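# Lift headset by headband, left gripper holds its cable

## Task

With the right gripper commanded fully closed (-1), pinch the headset's headband (never the cable) and hold the headset steady. Its lowest point must be roughly a hand's length or more above the table top, and no part of it may extend beyond the table edge. The right fingers may touch only the headband. Apart from its cable, only the robot may contact the headset: the right fingers on the headband, and optionally the left arm anywhere. The left gripper must hold the cable firmly, well inside the finger pads rather than at their tips or edges, at a point below where the cable exits the ear cup. Between the ear cup and that grip, the cable must stay well above the table and touch nothing except itself, the headset and the arms. If the left arm were removed, the headset must not drop more than a little. The cable's loose end must not dangle below the table top. If that end ever goes far below the table top or far past its edge, the attempt fails, whether or not it is held. Report completion only once every condition holds. The hold described here is the only thing the robot may be keeping in place at the end.

## Robot and tools

Robot: two arms, left_arm and right_arm. Each has six revolute joints and a two-finger parallel gripper. The bases sit at roughly (0.001, 0.313, 0) for left_arm and (0.016, -0.346, 0) for right_arm.

Frame: everything is in one scene frame, in metres. The origin is on the table top midway between the arms. +x points out over the table, +z points up, and left_arm is on the +y side. The arm names do not refer to image sides.

Gripper axes: the fingers extend along the gripper's +z and close along its y. end_effector_position is the point between the pads, about 1 cm behind the fingertips.

The 16-number row: all motion commands use one flat list of 16 numbers covering both arms, left_arm first and then right_arm. For each arm the order is x, y, z, qw, qx, qy, qz, opening.
- x, y, z: an absolute gripper position in metres, in the scene frame. It is not an offset.
- qw, qx, qy, qz: an absolute orientation quaternion, w first, in the scene frame.
- opening: an absolute value from -1 (closed) to +1 (fully open, 0.094 m).

An arm that should stay put still needs its full pose and its intended opening in every row. Resend the quaternion you originally commanded, not the drifted one from the latest result. A target more than 0.6 m from the arm's last reported position, along any of its gripper's axes, gets the whole call refused and nothing is sent. On every control step the controller limits the command to within 70 mm and 16 degrees of the measured pose. Arms often stop a centimetre or more short of the target, usually low.

Tools:
- execute_actions: takes an "actions" list holding at most one item.
  - An empty list just reports the state.
  - {"rows": [...], "steps": n} runs one action. It has 1 to 15 rows of 16 numbers and n up to 15 steps, each step 1/30 s. The last row repeats if there are fewer rows than steps.
  - {"steps": n} alone is a wait of up to 300 steps, counted from the previous result.
  - Optional "pictures" (true or false) controls whether camera images come back.
  - After an action ends, each arm continues only to its last clipped pose, so a far target may need further calls.
- move: "target" is one 16-number row. "speed" is in m/s, from 0.002 to 0.5, default 0.25; turning is capped at twice that in rad/s. Both grippers follow straight paths that finish together, lasting 0.5 to 10 s. The opening is sent at the start. Paths ignore obstacles and the other arm, and arms may lag, stray or overshoot the speed. Faster moves and targets placed farther past a contact hit and press harder.
- wait: "seconds", from 0 to 10. It sends nothing new.
- zoom_image: "camera" is one of cam_head_left, cam_head_right, cam_high, cam_low, cam_left_wrist or cam_right_wrist. "region" is [x0, y0, x1, y1] in pixels of that camera's 504x504 image, measured from the top-left corner, and may be at most 504 by 504.
- read_manual: returns licence text only.
- finished_scene: "scene" is the current scene's number. This is how you declare the task done.

Reading results:
- The state line gives each gripper's position and quat_wxyz. These can be slightly off, especially at long reach.
- grip_measured reports finger opening on the command scale. The last value in Joint positions is the opening in metres.
- Joint torques are noisy and carry offsets.
- HELD marks steps where part of your command was not sent. A "pose unreachable" line names the arm whose command a clearance check changed.
- The "Hand target" line shows where the controller is currently driving each arm.
- A move result adds a "move:" line:
  - The ending is done, off_target, moving, held or fault. If only one arm is named, the other arm finished fine.
  - limits=paced means the pose sent was clipped.
  - limits=held means a check blocked some steps, after which the arm may move suddenly faster than the set speed.
- FAULT, MOTOR HOT and OVER-TEMPERATURE FAULT lines report stops and heat.

Gripping: to hold something, command an opening below grip_measured. About 0.03 below grips firmly; less grips more gently. Readings may be off by about 1 mm. For this task the right gripper must end commanded at -1. Pads push at most about 50 to 62 N. Very thin parts under about 2 mm get less force, and first contact can spike.

Avoid:
- letting the arms collide or press on each other, which can end the scene;
- knocking anything off the table;
- dropping or slipping the headset;
- slams and hard pushes;
- letting the cable end fall over the edge.

Expect occasional brief tugs on held items.

Motor heat: holding loads warms the motors. A warning appears at 75 °C. At 90 °C that arm is stopped for 10 s. At 100 °C the arm goes limp and falls, so avoid holding long without need.

Each tool is called after "Emit:" as a command line: name --argument value for each argument, lists and objects as JSON in quotes; but a table of rows of numbers goes row by row, as --pt "numbers of a row", without its own name.

## Session

Emit:
execute_actions --actions '[]'

Scene clock: 0.00 s of 4000.00 s.
left_arm: end_effector_position=(+0.4090, +0.3531, +0.3834) grip_measured=+1.000 end_effector_quat_wxyz=(+0.659, +0.159, +0.697, +0.233) | right_arm: end_effector_position=(+0.3058, -0.2041, +0.2691) grip_measured=-0.831 end_effector_quat_wxyz=(+0.306, -0.043, +0.949, +0.056)
Joint positions: left_arm=[ 0.221  1.147  1.025  0.099 -0.036  0.563  0.094] | right_arm=[ 0.657  1.298  1.456 -1.123  0.193  0.406  0.008]
Joint velocities: left_arm=[ 0.002 -0.007  0.032  0.007  0.022 -0.037  0.   ] | right_arm=[ 0.012  0.007  0.007 -0.022  0.022 -0.037 -0.   ]
Joint torques (N m, as the arm reports them, + toward a larger angle): no reading
Motor temperatures (°C, as the motors report them): left_arm=[21 22 22 22 20 19] | right_arm=[20 20 19 22 20 22]
Hand target (left_arm): +0.407, +0.353, +0.392; +0.665, +0.156, +0.691, +0.234
Hand target (right_arm): +0.311, -0.202, +0.280; +0.327, -0.036, +0.942, +0.067

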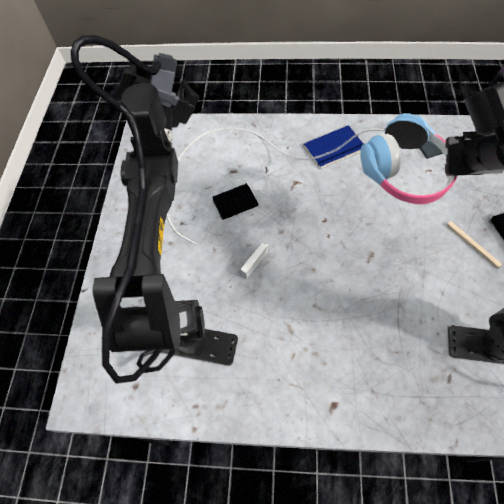

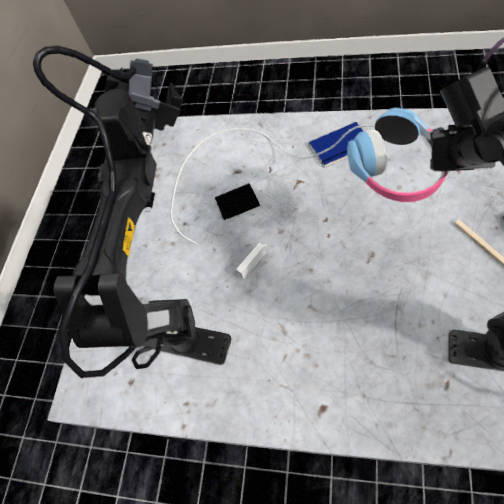

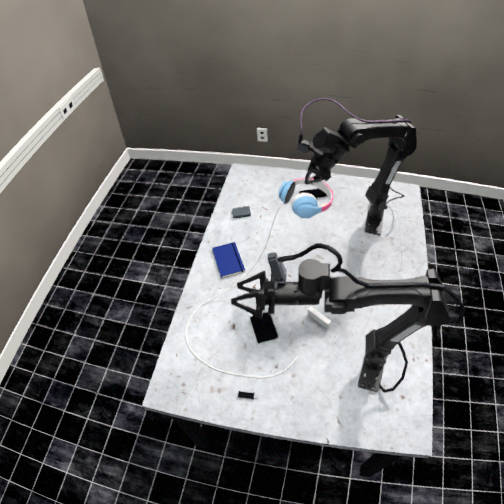

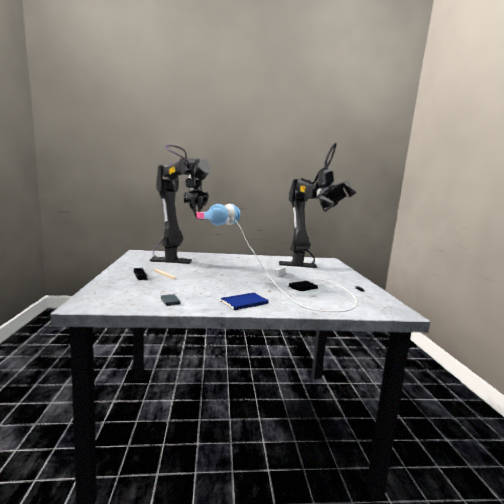

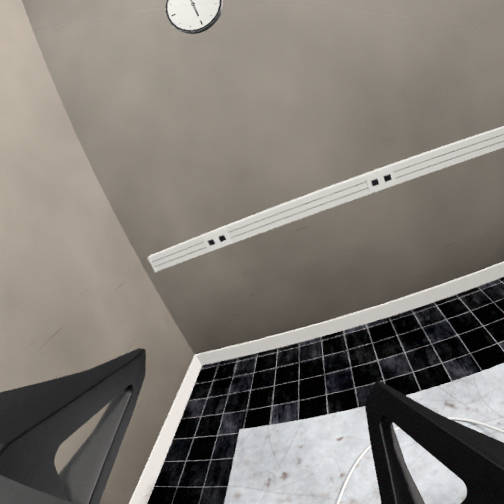

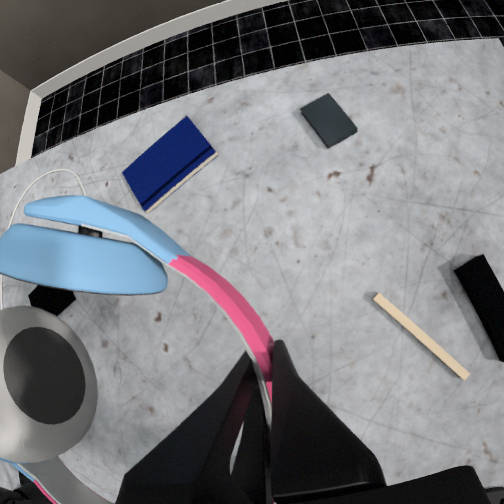

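Emit:
zoom_image --camera "cam_head_left" --region '[290, 70, 504, 230]'

Emit:
zoom_image --camera "cam_low" --region '[140, 140, 380, 320]'

Emit:
zoom_image --camera "cam_high" --region '[200, 110, 420, 290]'

Region (290, 70, 504, 230) of cam_head_left's 504x504 image, scaled by 2.355, with more detail than that image has; it fills the top 377 rows of this view, and the rest is white.

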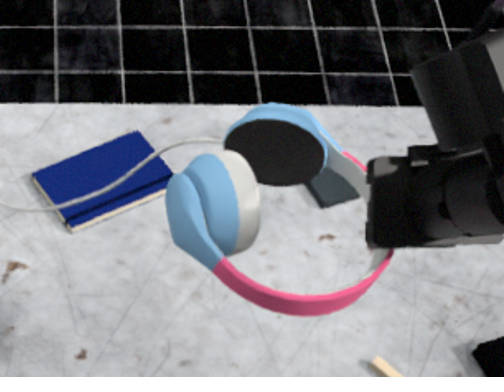

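Region (140, 140, 380, 320) of cam_low's 504x504 image, scaled by 2.100, with more detail than that image has; it fills the top 378 rows of this view, and the rest is white.

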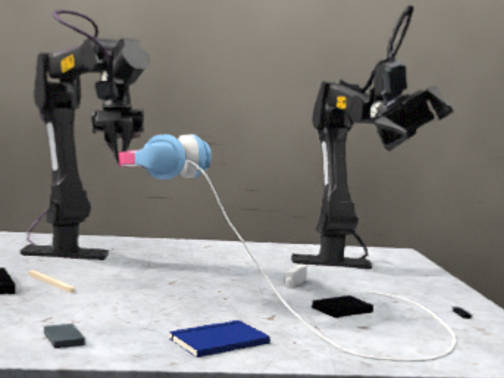

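Region (200, 110, 420, 290) of cam_high's 504x504 image, scaled by 2.291, with more detail than that image has; it fills the top 412 rows of this view, and the rest is white.

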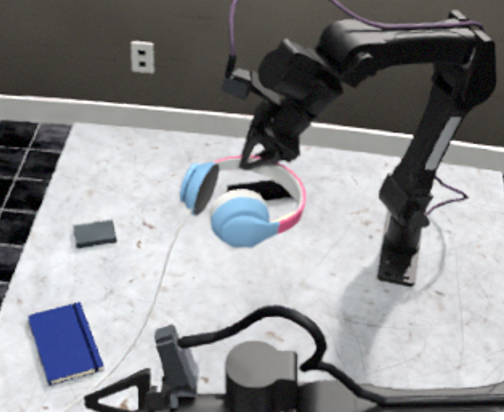

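Emit:
zoom_image --camera "cam_right_wrist" --region '[100, 250, 400, 504]'

Emit:
zoom_image --camera "cam_low" --region '[175, 175, 265, 245]'

Emit:
zoom_image --camera "cam_high" --region '[260, 140, 360, 230]'

Region (100, 250, 400, 504) of cam_right_wrist's 504x504 image, scaled by 1.680, with more detail than that image has; it fills the top 427 rows of this view, and the rest is white.

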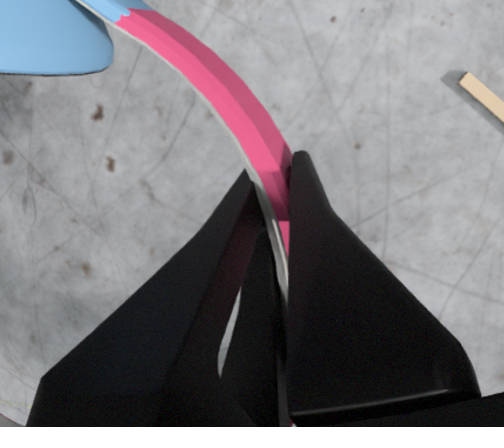

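Region (175, 175, 265, 245) of cam_low's 504x504 image, scaled by 5.600, with more detail than that image has.

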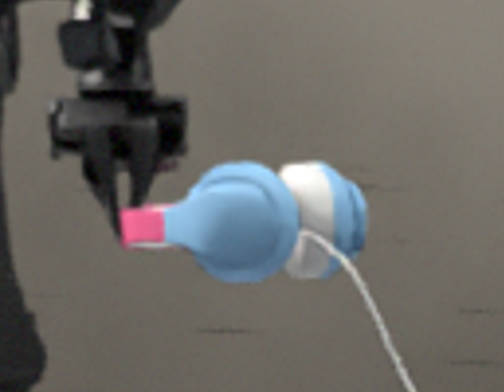

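Region (260, 140, 360, 230) of cam_high's 504x504 image, scaled by 5.040, with more detail than that image has; it fills the top 454 rows of this view, and the rest is white.

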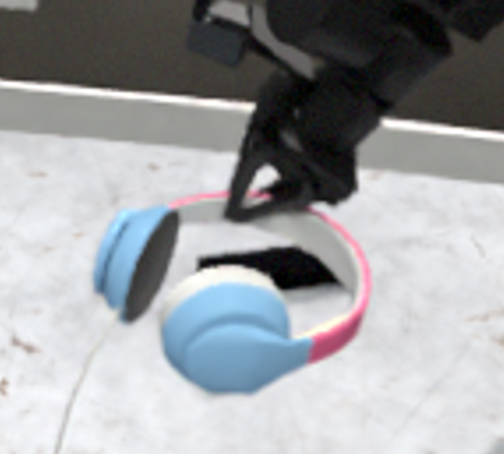

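Emit:
move --target '[0.32,0.08,0.22,0.647,0.420,0.636,-0.028,0.4, 0.311,-0.202,0.335,0.327,-0.036,0.942,0.067,-1]' --speed 0.2

Scene clock: 13.63 s of 4000.00 s.
left_arm: end_effector_position=(+0.3140, +0.0852, +0.2236) grip_measured=+0.402 end_effector_quat_wxyz=(+0.645, +0.422, +0.637, -0.023) | right_arm: end_effector_position=(+0.3039, -0.2053, +0.3156) grip_measured=-0.831 end_effector_quat_wxyz=(+0.296, -0.048, +0.953, +0.050)
Joint positions: left_arm=[-0.499  1.13   0.515  0.449 -0.019  0.547  0.066] | right_arm=[ 0.657  1.401  1.757 -1.345  0.193  0.4    0.008]
Joint velocities: left_arm=[-0.007 -0.007  0.012  0.007  0.022 -0.007 -0.001] | right_arm=[-0.007 -0.002  0.017  0.081  0.022 -0.022 -0.001]
Joint torques (N m, as the arm reports them, + toward a larger angle): left_arm=[-0.69 -2.74  6.98  2.07  0.01 -0.11] | right_arm=[-0.02 -4.91  9.97  1.92  0.18  0.13]
Motor temperatures (°C, as the motors report them): left_arm=[21 22 24 25 20 19] | right_arm=[20 20 21 24 20 22]
Hand target (left_arm): +0.313, +0.083, +0.220; +0.644, +0.421, +0.639, -0.028
Hand target (right_arm): +0.311, -0.202, +0.335; +0.327, -0.036, +0.942, +0.067
Off the commanded pose (left_arm): 0.009 m, 1 deg.
Off the commanded pose (right_arm): 0.021 m, 4 deg.
After step 90, 8.10 s passed at rest.
move: off_target (right_arm)
camera_calibration (this result's frames):
cam_left_wrist: T_world_to_cam=[[-0.581998, -0.723784, -0.370696, 0.330877], [-0.154839, 0.546147, -0.823255, 0.237033], [0.798313, -0.421734, -0.429926, -0.0165885], [0, 0, 0, 1]] pos_world=[0.242514, 0.103033, 0.310661]
cam_right_wrist: T_world_to_cam=[[-0.101315, -0.96214, -0.253026, -0.076645], [-0.982361, 0.136933, -0.127342, 0.41376], [0.157169, 0.235661, -0.959042, 0.419232], [0, 0, 0, 1]] pos_world=[0.332806, -0.229197, 0.435357]

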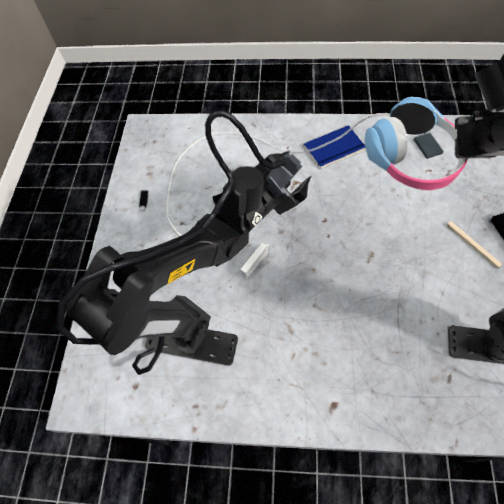

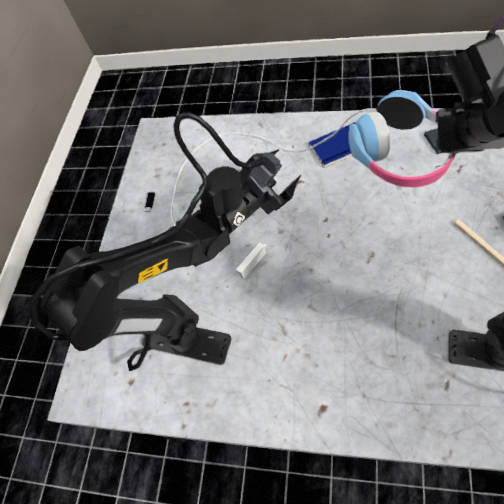

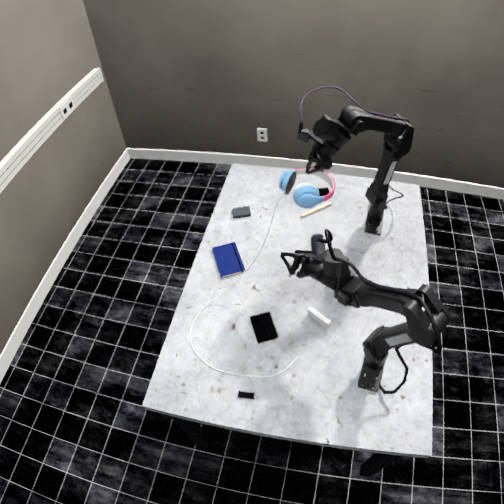

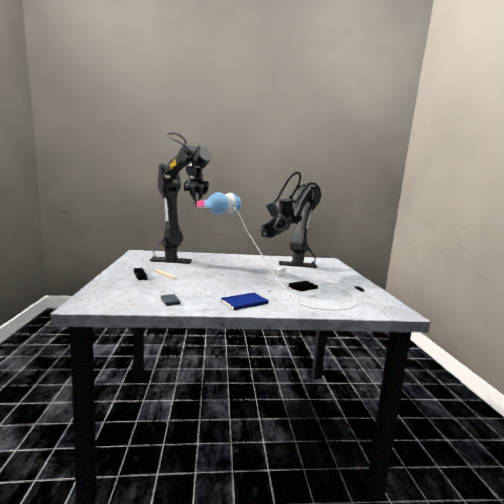

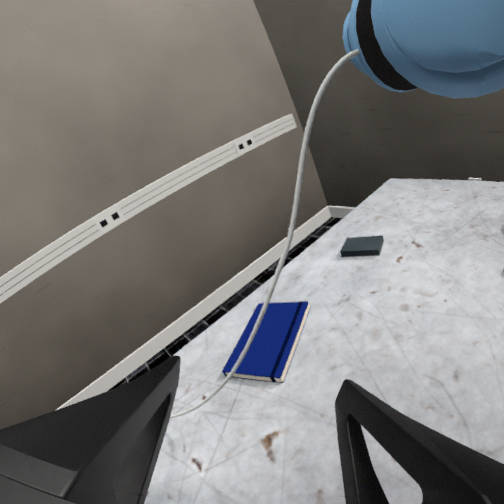

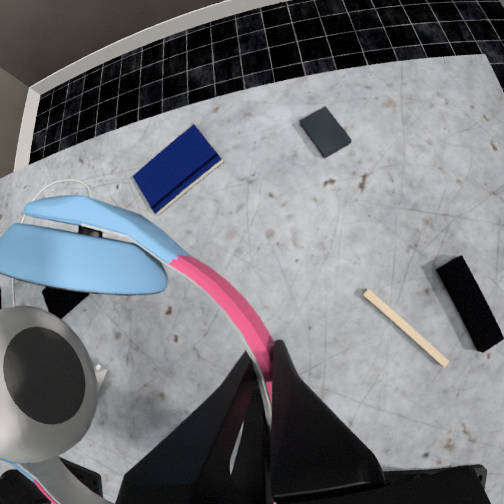

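Emit:
zoom_image --camera "cam_low" --region '[200, 170, 320, 290]'

Emit:
zoom_image --camera "cam_head_left" --region '[240, 80, 440, 230]'

Region (200, 170, 320, 290) of cam_low's 504x504 image, scaled by 4.200, with more detail than that image has.

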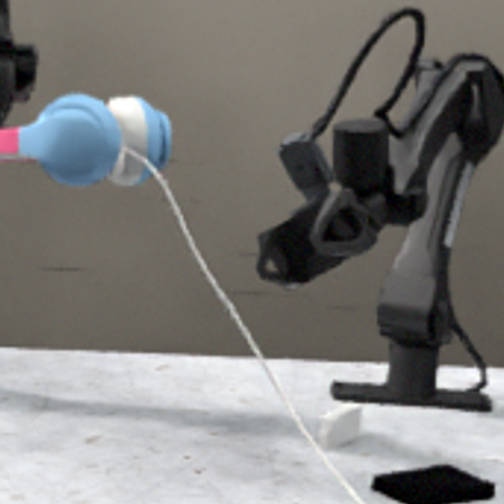

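Region (240, 80, 440, 230) of cam_head_left's 504x504 image, scaled by 2.520, with more detail than that image has; it fills the top 378 rows of this view, and the rest is white.

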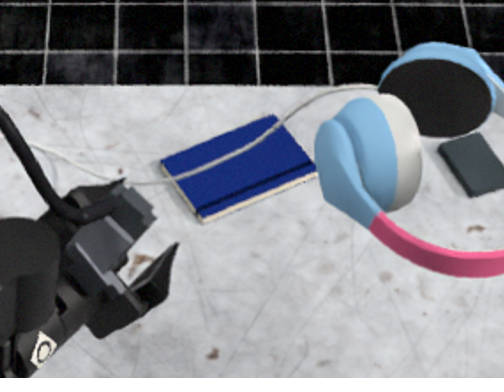

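Emit:
move --target '[0.376,0.019,0.20,0.646,0.484,0.589,0.040,0.4, 0.311,-0.202,0.335,0.327,-0.036,0.942,0.067,-1]' --speed 0.12

Scene clock: 18.23 s of 4000.00 s.
left_arm: end_effector_position=(+0.3705, +0.0248, +0.1887) grip_measured=+0.402 end_effector_quat_wxyz=(+0.634, +0.488, +0.599, +0.037) | right_arm: end_effector_position=(+0.2999, -0.2078, +0.3126) grip_measured=-0.831 end_effector_quat_wxyz=(+0.287, -0.051, +0.956, +0.044)
Joint positions: left_arm=[-0.546  1.567  0.711  0.66  -0.059  0.73   0.066] | right_arm=[ 0.657  1.401  1.757 -1.368  0.193  0.396  0.008]
Joint velocities: left_arm=[-0.007  0.012  0.002 -0.007  0.037 -0.007 -0.   ] | right_arm=[-0.012 -0.002 -0.007  0.022 -0.037 -0.022 -0.   ]
Joint torques (N m, as the arm reports them, + toward a larger angle): left_arm=[-0.7  -6.01  8.92  2.06 -0.09  0.1 ] | right_arm=[-0.01 -5.18  9.81  2.08  0.18  0.16]
Motor temperatures (°C, as the motors report them): left_arm=[21 22 24 25 20 19] | right_arm=[20 21 22 25 20 22]
Hand target (left_arm): +0.374, +0.019, +0.200; +0.646, +0.484, +0.589, +0.040
Hand target (right_arm): +0.310, -0.203, +0.335; +0.327, -0.036, +0.942, +0.067
Off the commanded pose (left_arm): 0.014 m, 2 deg.
Off the commanded pose (right_arm): 0.026 m, 6 deg.
After step 90, 0.23 s passed at rest.
move: off_target (left_arm, right_arm)
camera_calibration (this result's frames):
cam_left_wrist: T_world_to_cam=[[-0.570037, -0.623197, -0.535428, 0.331177], [-0.0619536, 0.682422, -0.728329, 0.194359], [0.81928, -0.382002, -0.427615, -0.111363], [0, 0, 0, 1]] pos_world=[0.292062, 0.0312131, 0.271258]
cam_right_wrist: T_world_to_cam=[[-0.102929, -0.965949, -0.237378, -0.0854244], [-0.985042, 0.132142, -0.110596, 0.404351], [0.138198, 0.222444, -0.965101, 0.422384], [0, 0, 0, 1]] pos_world=[0.331137, -0.229904, 0.432085]

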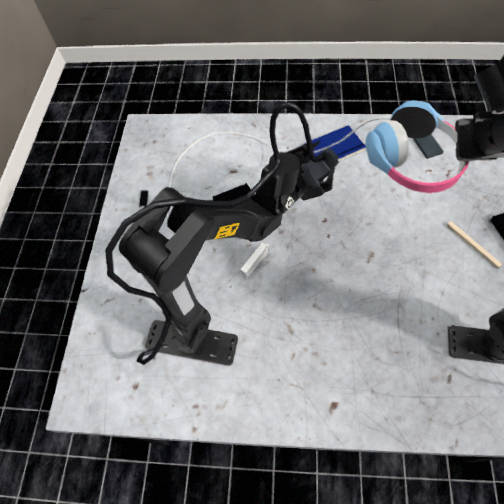

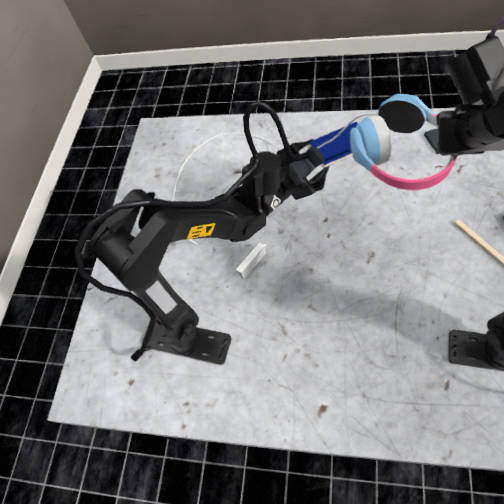

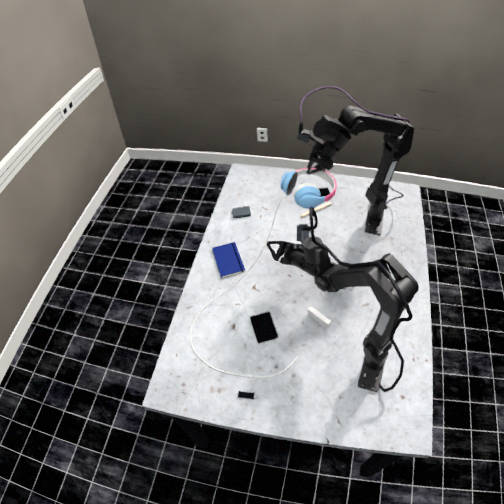

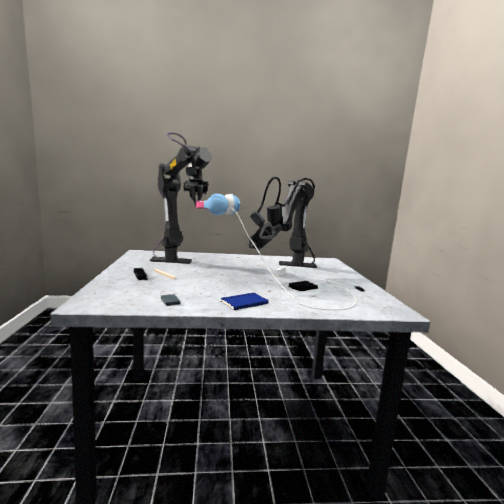

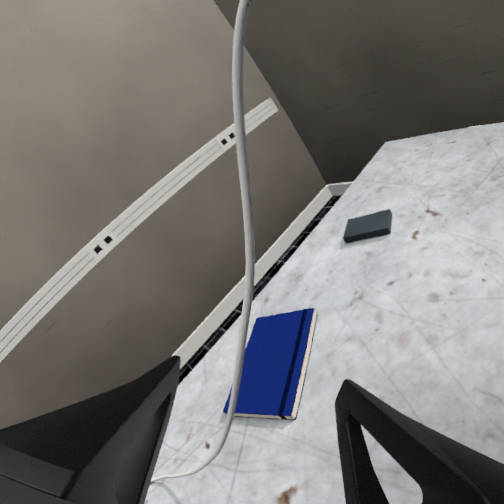

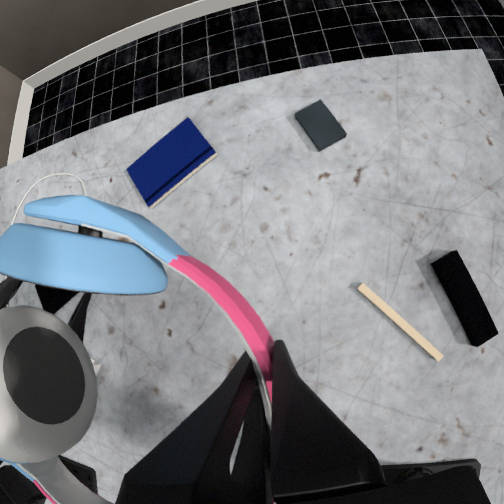

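Emit:
execute_actions --actions '[{"rows":[[0.378,0.0163,0.1995,0.646,0.484,0.589,0.040,0.4,0.311,-0.202,0.335,0.327,-0.036,0.942,0.067,-1],[0.382,0.0136,0.199,0.646,0.484,0.589,0.040,0.4,0.311,-0.202,0.335,0.327,-0.036,0.942,0.067,-1],[0.387,0.011,0.1985,0.646,0.484,0.589,0.040,0.4,0.311,-0.202,0.335,0.327,-0.036,0.942,0.067,-1],[0.391,0.008,0.198,0.646,0.484,0.589,0.040,0.4,0.311,-0.202,0.335,0.327,-0.036,0.942,0.067,-1],[0.395,0.0055,0.1975,0.646,0.484,0.589,0.040,0.4,0.311,-0.202,0.335,0.327,-0.036,0.942,0.067,-1],[0.399,0.003,0.197,0.646,0.484,0.589,0.040,0.4,0.311,-0.202,0.335,0.327,-0.036,0.942,0.067,-1],[0.403,0.0,0.1965,0.646,0.484,0.589,0.040,0.4,0.311,-0.202,0.335,0.327,-0.036,0.942,0.067,-1],[0.408,-0.0026,0.196,0.646,0.484,0.589,0.040,0.4,0.311,-0.202,0.335,0.327,-0.036,0.942,0.067,-1],[0.412,-0.0053,0.1955,0.646,0.484,0.589,0.040,0.4,0.311,-0.202,0.335,0.327,-0.036,0.942,0.067,-1],[0.416,-0.008,0.195,0.646,0.484,0.589,0.040,0.4,0.311,-0.202,0.335,0.327,-0.036,0.942,0.067,-1]],"steps":15}]' --pictures false

Emit:
wait --seconds 0.4

Scene clock: 20.67 s of 4000.00 s.
left_arm: end_effector_position=(+0.4089, -0.0066, +0.1844) grip_measured=+0.402 end_effector_quat_wxyz=(+0.636, +0.488, +0.596, +0.038) | right_arm: end_effector_position=(+0.2999, -0.2079, +0.3126) grip_measured=-0.831 end_effector_quat_wxyz=(+0.287, -0.051, +0.956, +0.044)
Joint positions: left_arm=[-0.546  1.758  0.897  0.672 -0.059  0.734  0.066] | right_arm=[ 0.657  1.401  1.757 -1.368  0.194  0.396  0.008]
Joint velocities: left_arm=[ 0.002  0.032  0.017 -0.037 -0.037 -0.022 -0.   ] | right_arm=[ 0.012 -0.002  0.002 -0.007  0.022 -0.007  0.   ]
Joint torques (N m, as the arm reports them, + toward a larger angle): left_arm=[ 0.32 -7.99  8.87  1.92  0.08  0.09] | right_arm=[-0.01 -5.17  9.79  2.08  0.18  0.16]
Motor temperatures (°C, as the motors report them): left_arm=[21 23 25 25 20 19] | right_arm=[20 21 22 25 20 22]
Hand target (left_arm): +0.415, -0.008, +0.195; +0.646, +0.484, +0.589, +0.040
Hand target (right_arm): +0.310, -0.203, +0.335; +0.327, -0.037, +0.942, +0.067
Off the commanded pose (left_arm): 0.013 m, 2 deg.
Off the commanded pose (right_arm): 0.026 m, 6 deg.
Steps of this call (steps 1 to 58: nothing new was sent; steps 59 to 73: all 15 steps of this action). Readings (end_effector_position):
59: left_arm (+0.3709, +0.0245, +0.1890) | right_arm (+0.2999, -0.2078, +0.3126)
60: left_arm (+0.3721, +0.0235, +0.1897) | right_arm (+0.2999, -0.2079, +0.3126)
62: left_arm (+0.3776, +0.0190, +0.1909) | right_arm (+0.2999, -0.2079, +0.3126)
66: left_arm (+0.3928, +0.0065, +0.1900) | right_arm (+0.2999, -0.2079, +0.3126)
73: the state above

Scene clock: 21.07 s of 4000.00 s.
left_arm: end_effector_position=(+0.4089, -0.0067, +0.1845) grip_measured=+0.402 end_effector_quat_wxyz=(+0.636, +0.488, +0.596, +0.038) | right_arm: end_effector_position=(+0.2999, -0.2079, +0.3126) grip_measured=-0.831 end_effector_quat_wxyz=(+0.287, -0.051, +0.956, +0.044)
Joint positions: left_arm=[-0.546  1.758  0.897  0.672 -0.059  0.735  0.066] | right_arm=[ 0.657  1.401  1.757 -1.368  0.194  0.396  0.008]
Joint velocities: left_arm=[ 0.002 -0.002  0.002  0.022 -0.037 -0.022 -0.001] | right_arm=[-0.002  0.002 -0.017 -0.022 -0.007  0.022  0.   ]
Joint torques (N m, as the arm reports them, + toward a larger angle): left_arm=[ 0.37 -7.98  9.01  1.98  0.01  0.06] | right_arm=[-0.01 -5.16  9.78  2.08  0.18  0.16]
Motor temperatures (°C, as the motors report them): left_arm=[21 23 25 25 20 19] | right_arm=[20 21 22 25 20 22]
Hand target (left_arm): +0.415, -0.008, +0.195; +0.646, +0.484, +0.589, +0.040
Hand target (right_arm): +0.310, -0.203, +0.335; +0.327, -0.037, +0.942, +0.067
Off the commanded pose (left_arm): 0.013 m, 1 deg.
Off the commanded pose (right_arm): 0.026 m, 6 deg.
Steps of this call (steps 1 to 12: nothing new was sent). Readings (end_effector_position):
1: left_arm (+0.4089, -0.0067, +0.1845) | right_arm (+0.2999, -0.2079, +0.3126)
2: left_arm (+0.4089, -0.0067, +0.1845) | right_arm (+0.2999, -0.2079, +0.3126)
4: left_arm (+0.4089, -0.0067, +0.1845) | right_arm (+0.2999, -0.2079, +0.3126)
8: left_arm (+0.4089, -0.0067, +0.1845) | right_arm (+0.2999, -0.2079, +0.3126)
12: the state above
camera_calibration (this result's frames):
cam_left_wrist: T_world_to_cam=[[-0.566211, -0.623135, -0.539544, 0.330499], [-0.0560045, 0.682151, -0.729064, 0.212874], [0.822356, -0.382587, -0.421139, -0.15913], [0, 0, 0, 1]] pos_world=[0.329916, -0.000147435, 0.266502]
cam_right_wrist: T_world_to_cam=[[-0.103083, -0.965993, -0.237131, -0.085517], [-0.984996, 0.132311, -0.110801, 0.404475], [0.138408, 0.222151, -0.965138, 0.422292], [0, 0, 0, 1]] pos_world=[0.331142, -0.229938, 0.432108]

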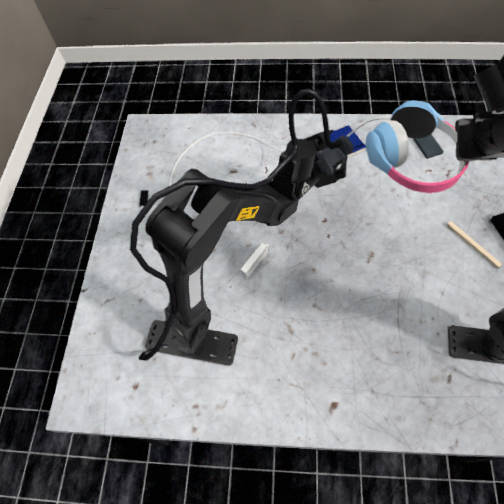

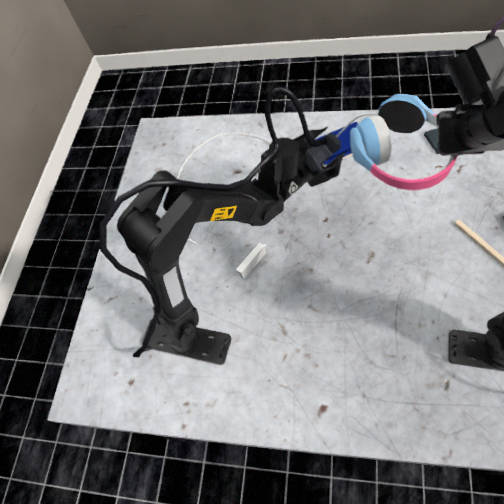

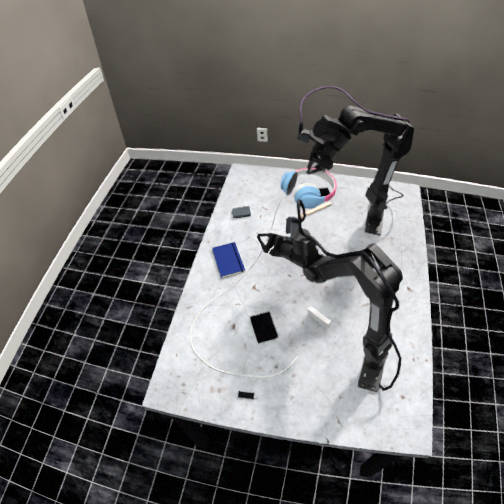

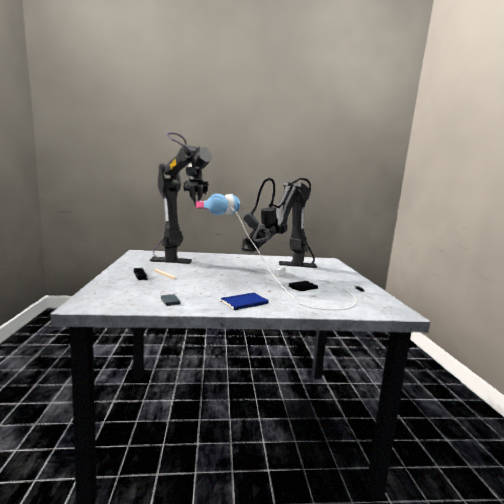

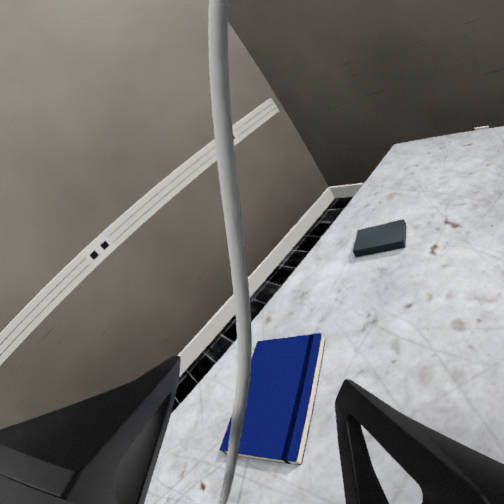

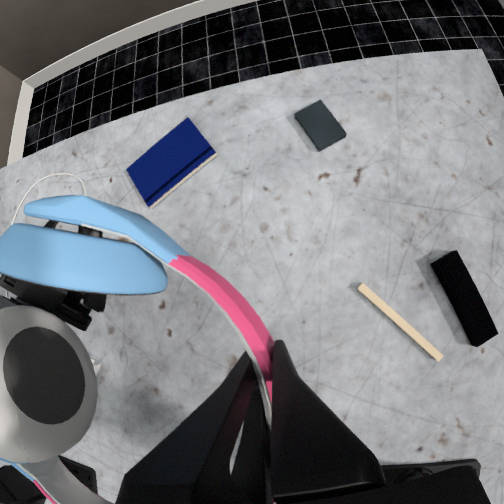

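Emit:
zoom_image --camera "cam_high" --region '[230, 170, 340, 280]'

Emit:
zoom_image --camera "cam_low" --region '[215, 185, 295, 265]'

Emit:
zoom_image --camera "cam_left_wrist" --region '[150, 300, 380, 504]'

Region (230, 170, 340, 280) of cam_high's 504x504 image, scaled by 4.582, with more detail than that image has.

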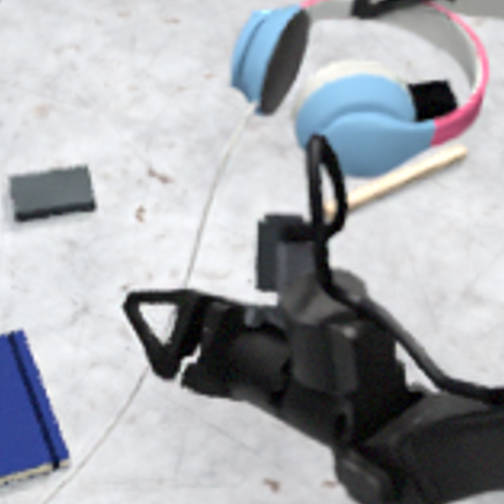

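Region (215, 185, 295, 265) of cam_low's 504x504 image, scaled by 6.300, with more detail than that image has.

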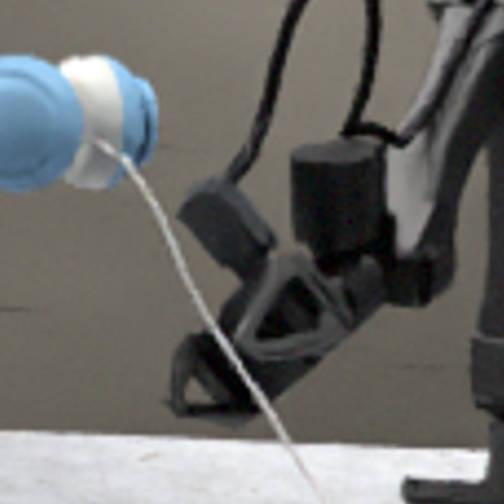

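Region (150, 300, 380, 504) of cam_left_wrist's 504x504 image, scaled by 2.191, with more detail than that image has; it fills the top 447 rows of this view, and the rest is white.

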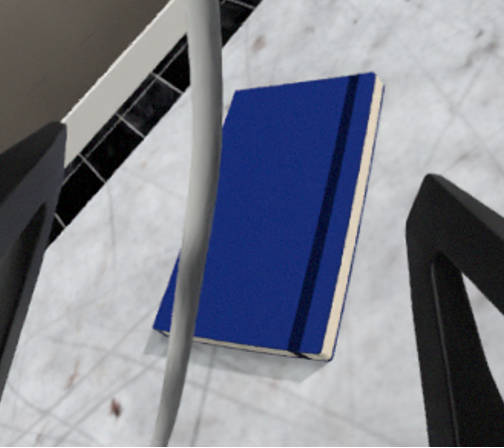

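Emit:
execute_actions --actions '[{"rows":[[0.419,-0.009,0.196,0.646,0.484,0.589,0.040,0.2,0.311,-0.202,0.335,0.327,-0.036,0.942,0.067,-1],[0.422,-0.010,0.1965,0.646,0.484,0.589,0.040,0.0,0.311,-0.202,0.335,0.327,-0.036,0.942,0.067,-1],[0.425,-0.011,0.197,0.646,0.484,0.589,0.040,-0.2,0.311,-0.202,0.335,0.327,-0.036,0.942,0.067,-1],[0.428,-0.012,0.197,0.646,0.484,0.589,0.040,-0.4,0.311,-0.202,0.335,0.327,-0.036,0.942,0.067,-1],[0.428,-0.012,0.197,0.646,0.484,0.589,0.040,-0.55,0.311,-0.202,0.335,0.327,-0.036,0.942,0.067,-1],[0.428,-0.012,0.197,0.646,0.484,0.589,0.040,-0.7,0.311,-0.202,0.335,0.327,-0.036,0.942,0.067,-1]],"steps":15}]'

Scene clock: 23.90 s of 4000.00 s.
left_arm: end_effector_position=(+0.4227, -0.0107, +0.1940) grip_measured=-0.698 end_effector_quat_wxyz=(+0.645, +0.482, +0.592, +0.039) | right_arm: end_effector_position=(+0.2999, -0.2079, +0.3126) grip_measured=-0.831 end_effector_quat_wxyz=(+0.287, -0.051, +0.956, +0.044)
Joint positions: left_arm=[-0.532  1.791  0.956  0.669 -0.048  0.736  0.014] | right_arm=[ 0.657  1.401  1.757 -1.368  0.194  0.396  0.008]
Joint velocities: left_arm=[-0.002  0.012 -0.022  0.007 -0.095 -0.066  0.001] | right_arm=[-0.002 -0.017  0.007 -0.066  0.007 -0.037 -0.001]
Joint torques (N m, as the arm reports them, + toward a larger angle): left_arm=[ 0.4  -8.32  8.88  1.81  0.14  0.13] | right_arm=[-0.01 -5.17  9.79  2.09  0.18  0.16]
Motor temperatures (°C, as the motors report them): left_arm=[21 23 25 26 20 19] | right_arm=[20 21 23 25 20 22]
Hand target (left_arm): +0.428, -0.012, +0.197; +0.646, +0.484, +0.589, +0.040
Hand target (right_arm): +0.310, -0.203, +0.335; +0.327, -0.037, +0.942, +0.067
Off the commanded pose (left_arm): 0.006 m, 0 deg.
Off the commanded pose (right_arm): 0.026 m, 6 deg.
Steps of this call (steps 1 to 70: nothing new was sent; steps 71 to 85: all 15 steps of this action). Readings (end_effector_position):
71: left_arm (+0.4092, -0.0067, +0.1850) | right_arm (+0.2999, -0.2079, +0.3126)
72: left_arm (+0.4100, -0.0074, +0.1860) | right_arm (+0.2999, -0.2079, +0.3126)
74: left_arm (+0.4147, -0.0092, +0.1901) | right_arm (+0.2999, -0.2079, +0.3126)
78: left_arm (+0.4223, -0.0104, +0.1954) | right_arm (+0.2999, -0.2079, +0.3126)
85: the state above
camera_calibration (this result's frames):
cam_left_wrist: T_world_to_cam=[[-0.554508, -0.633028, -0.540181, 0.335956], [-0.0451833, 0.671062, -0.740023, 0.220713], [0.830951, -0.385942, -0.400712, -0.175603], [0, 0, 0, 1]] pos_world=[0.34218, -0.00321518, 0.274444]
cam_right_wrist: T_world_to_cam=[[-0.103083, -0.965993, -0.237131, -0.085517], [-0.984996, 0.132311, -0.110801, 0.404475], [0.138408, 0.222151, -0.965138, 0.422292], [0, 0, 0, 1]] pos_world=[0.331142, -0.229938, 0.432108]

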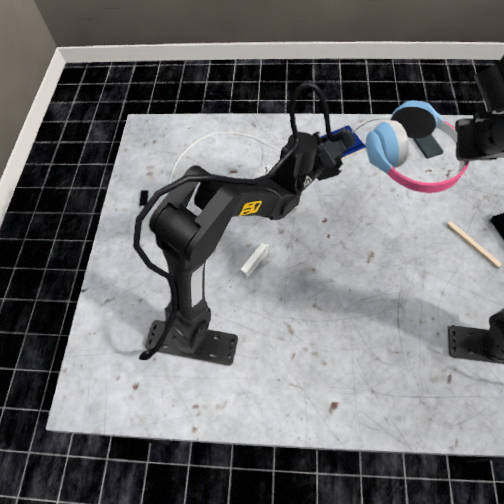

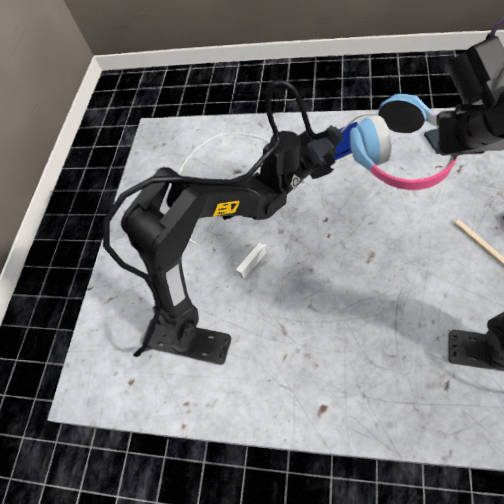

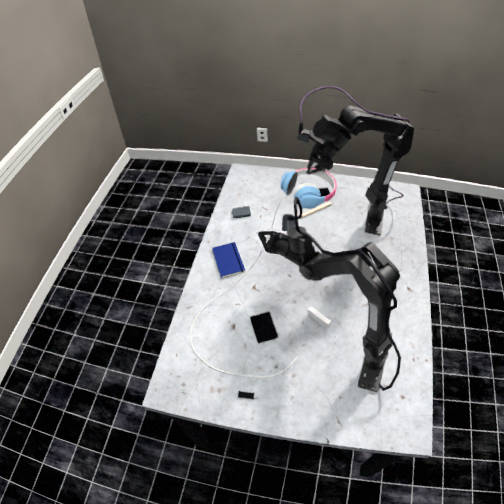

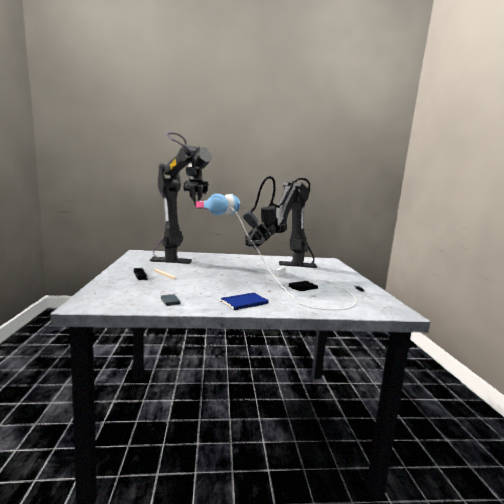

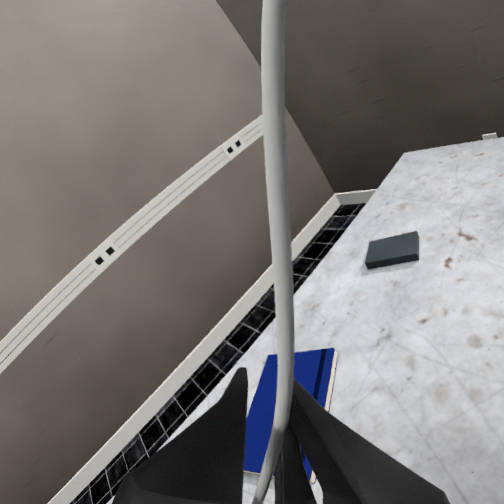

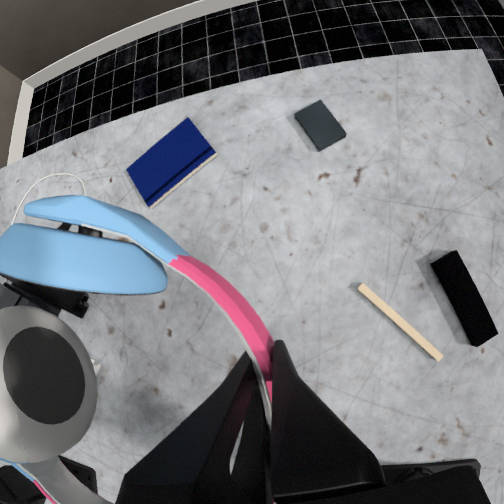

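Emit:
zoom_image --camera "cam_left_wrist" --region '[190, 330, 364, 504]'

Emit:
zoom_image --camera "cam_high" --region '[240, 200, 310, 270]'

Region (190, 330, 364, 504) of cam_left_wrist's 504x504 image, scaled by 2.897, with more detail than that image has.

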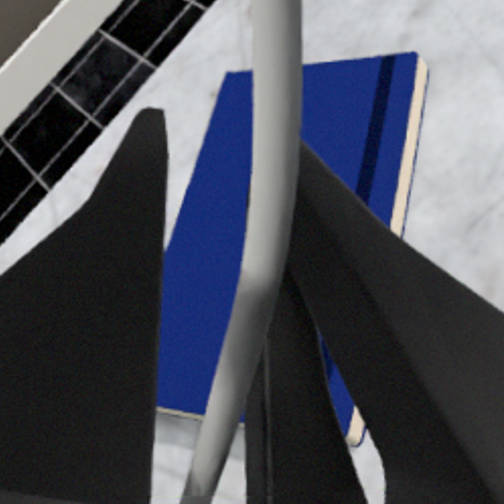

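Region (240, 200, 310, 270) of cam_high's 504x504 image, scaled by 7.200, with more detail than that image has.

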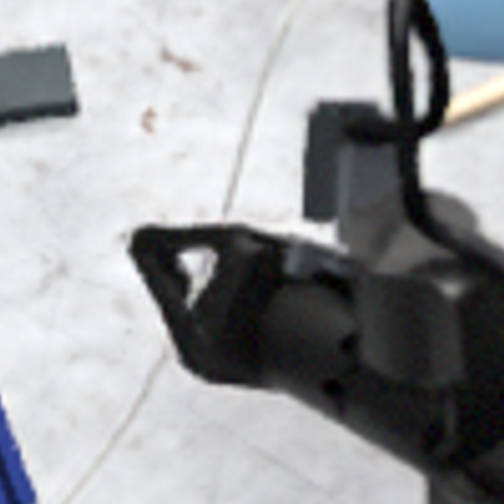

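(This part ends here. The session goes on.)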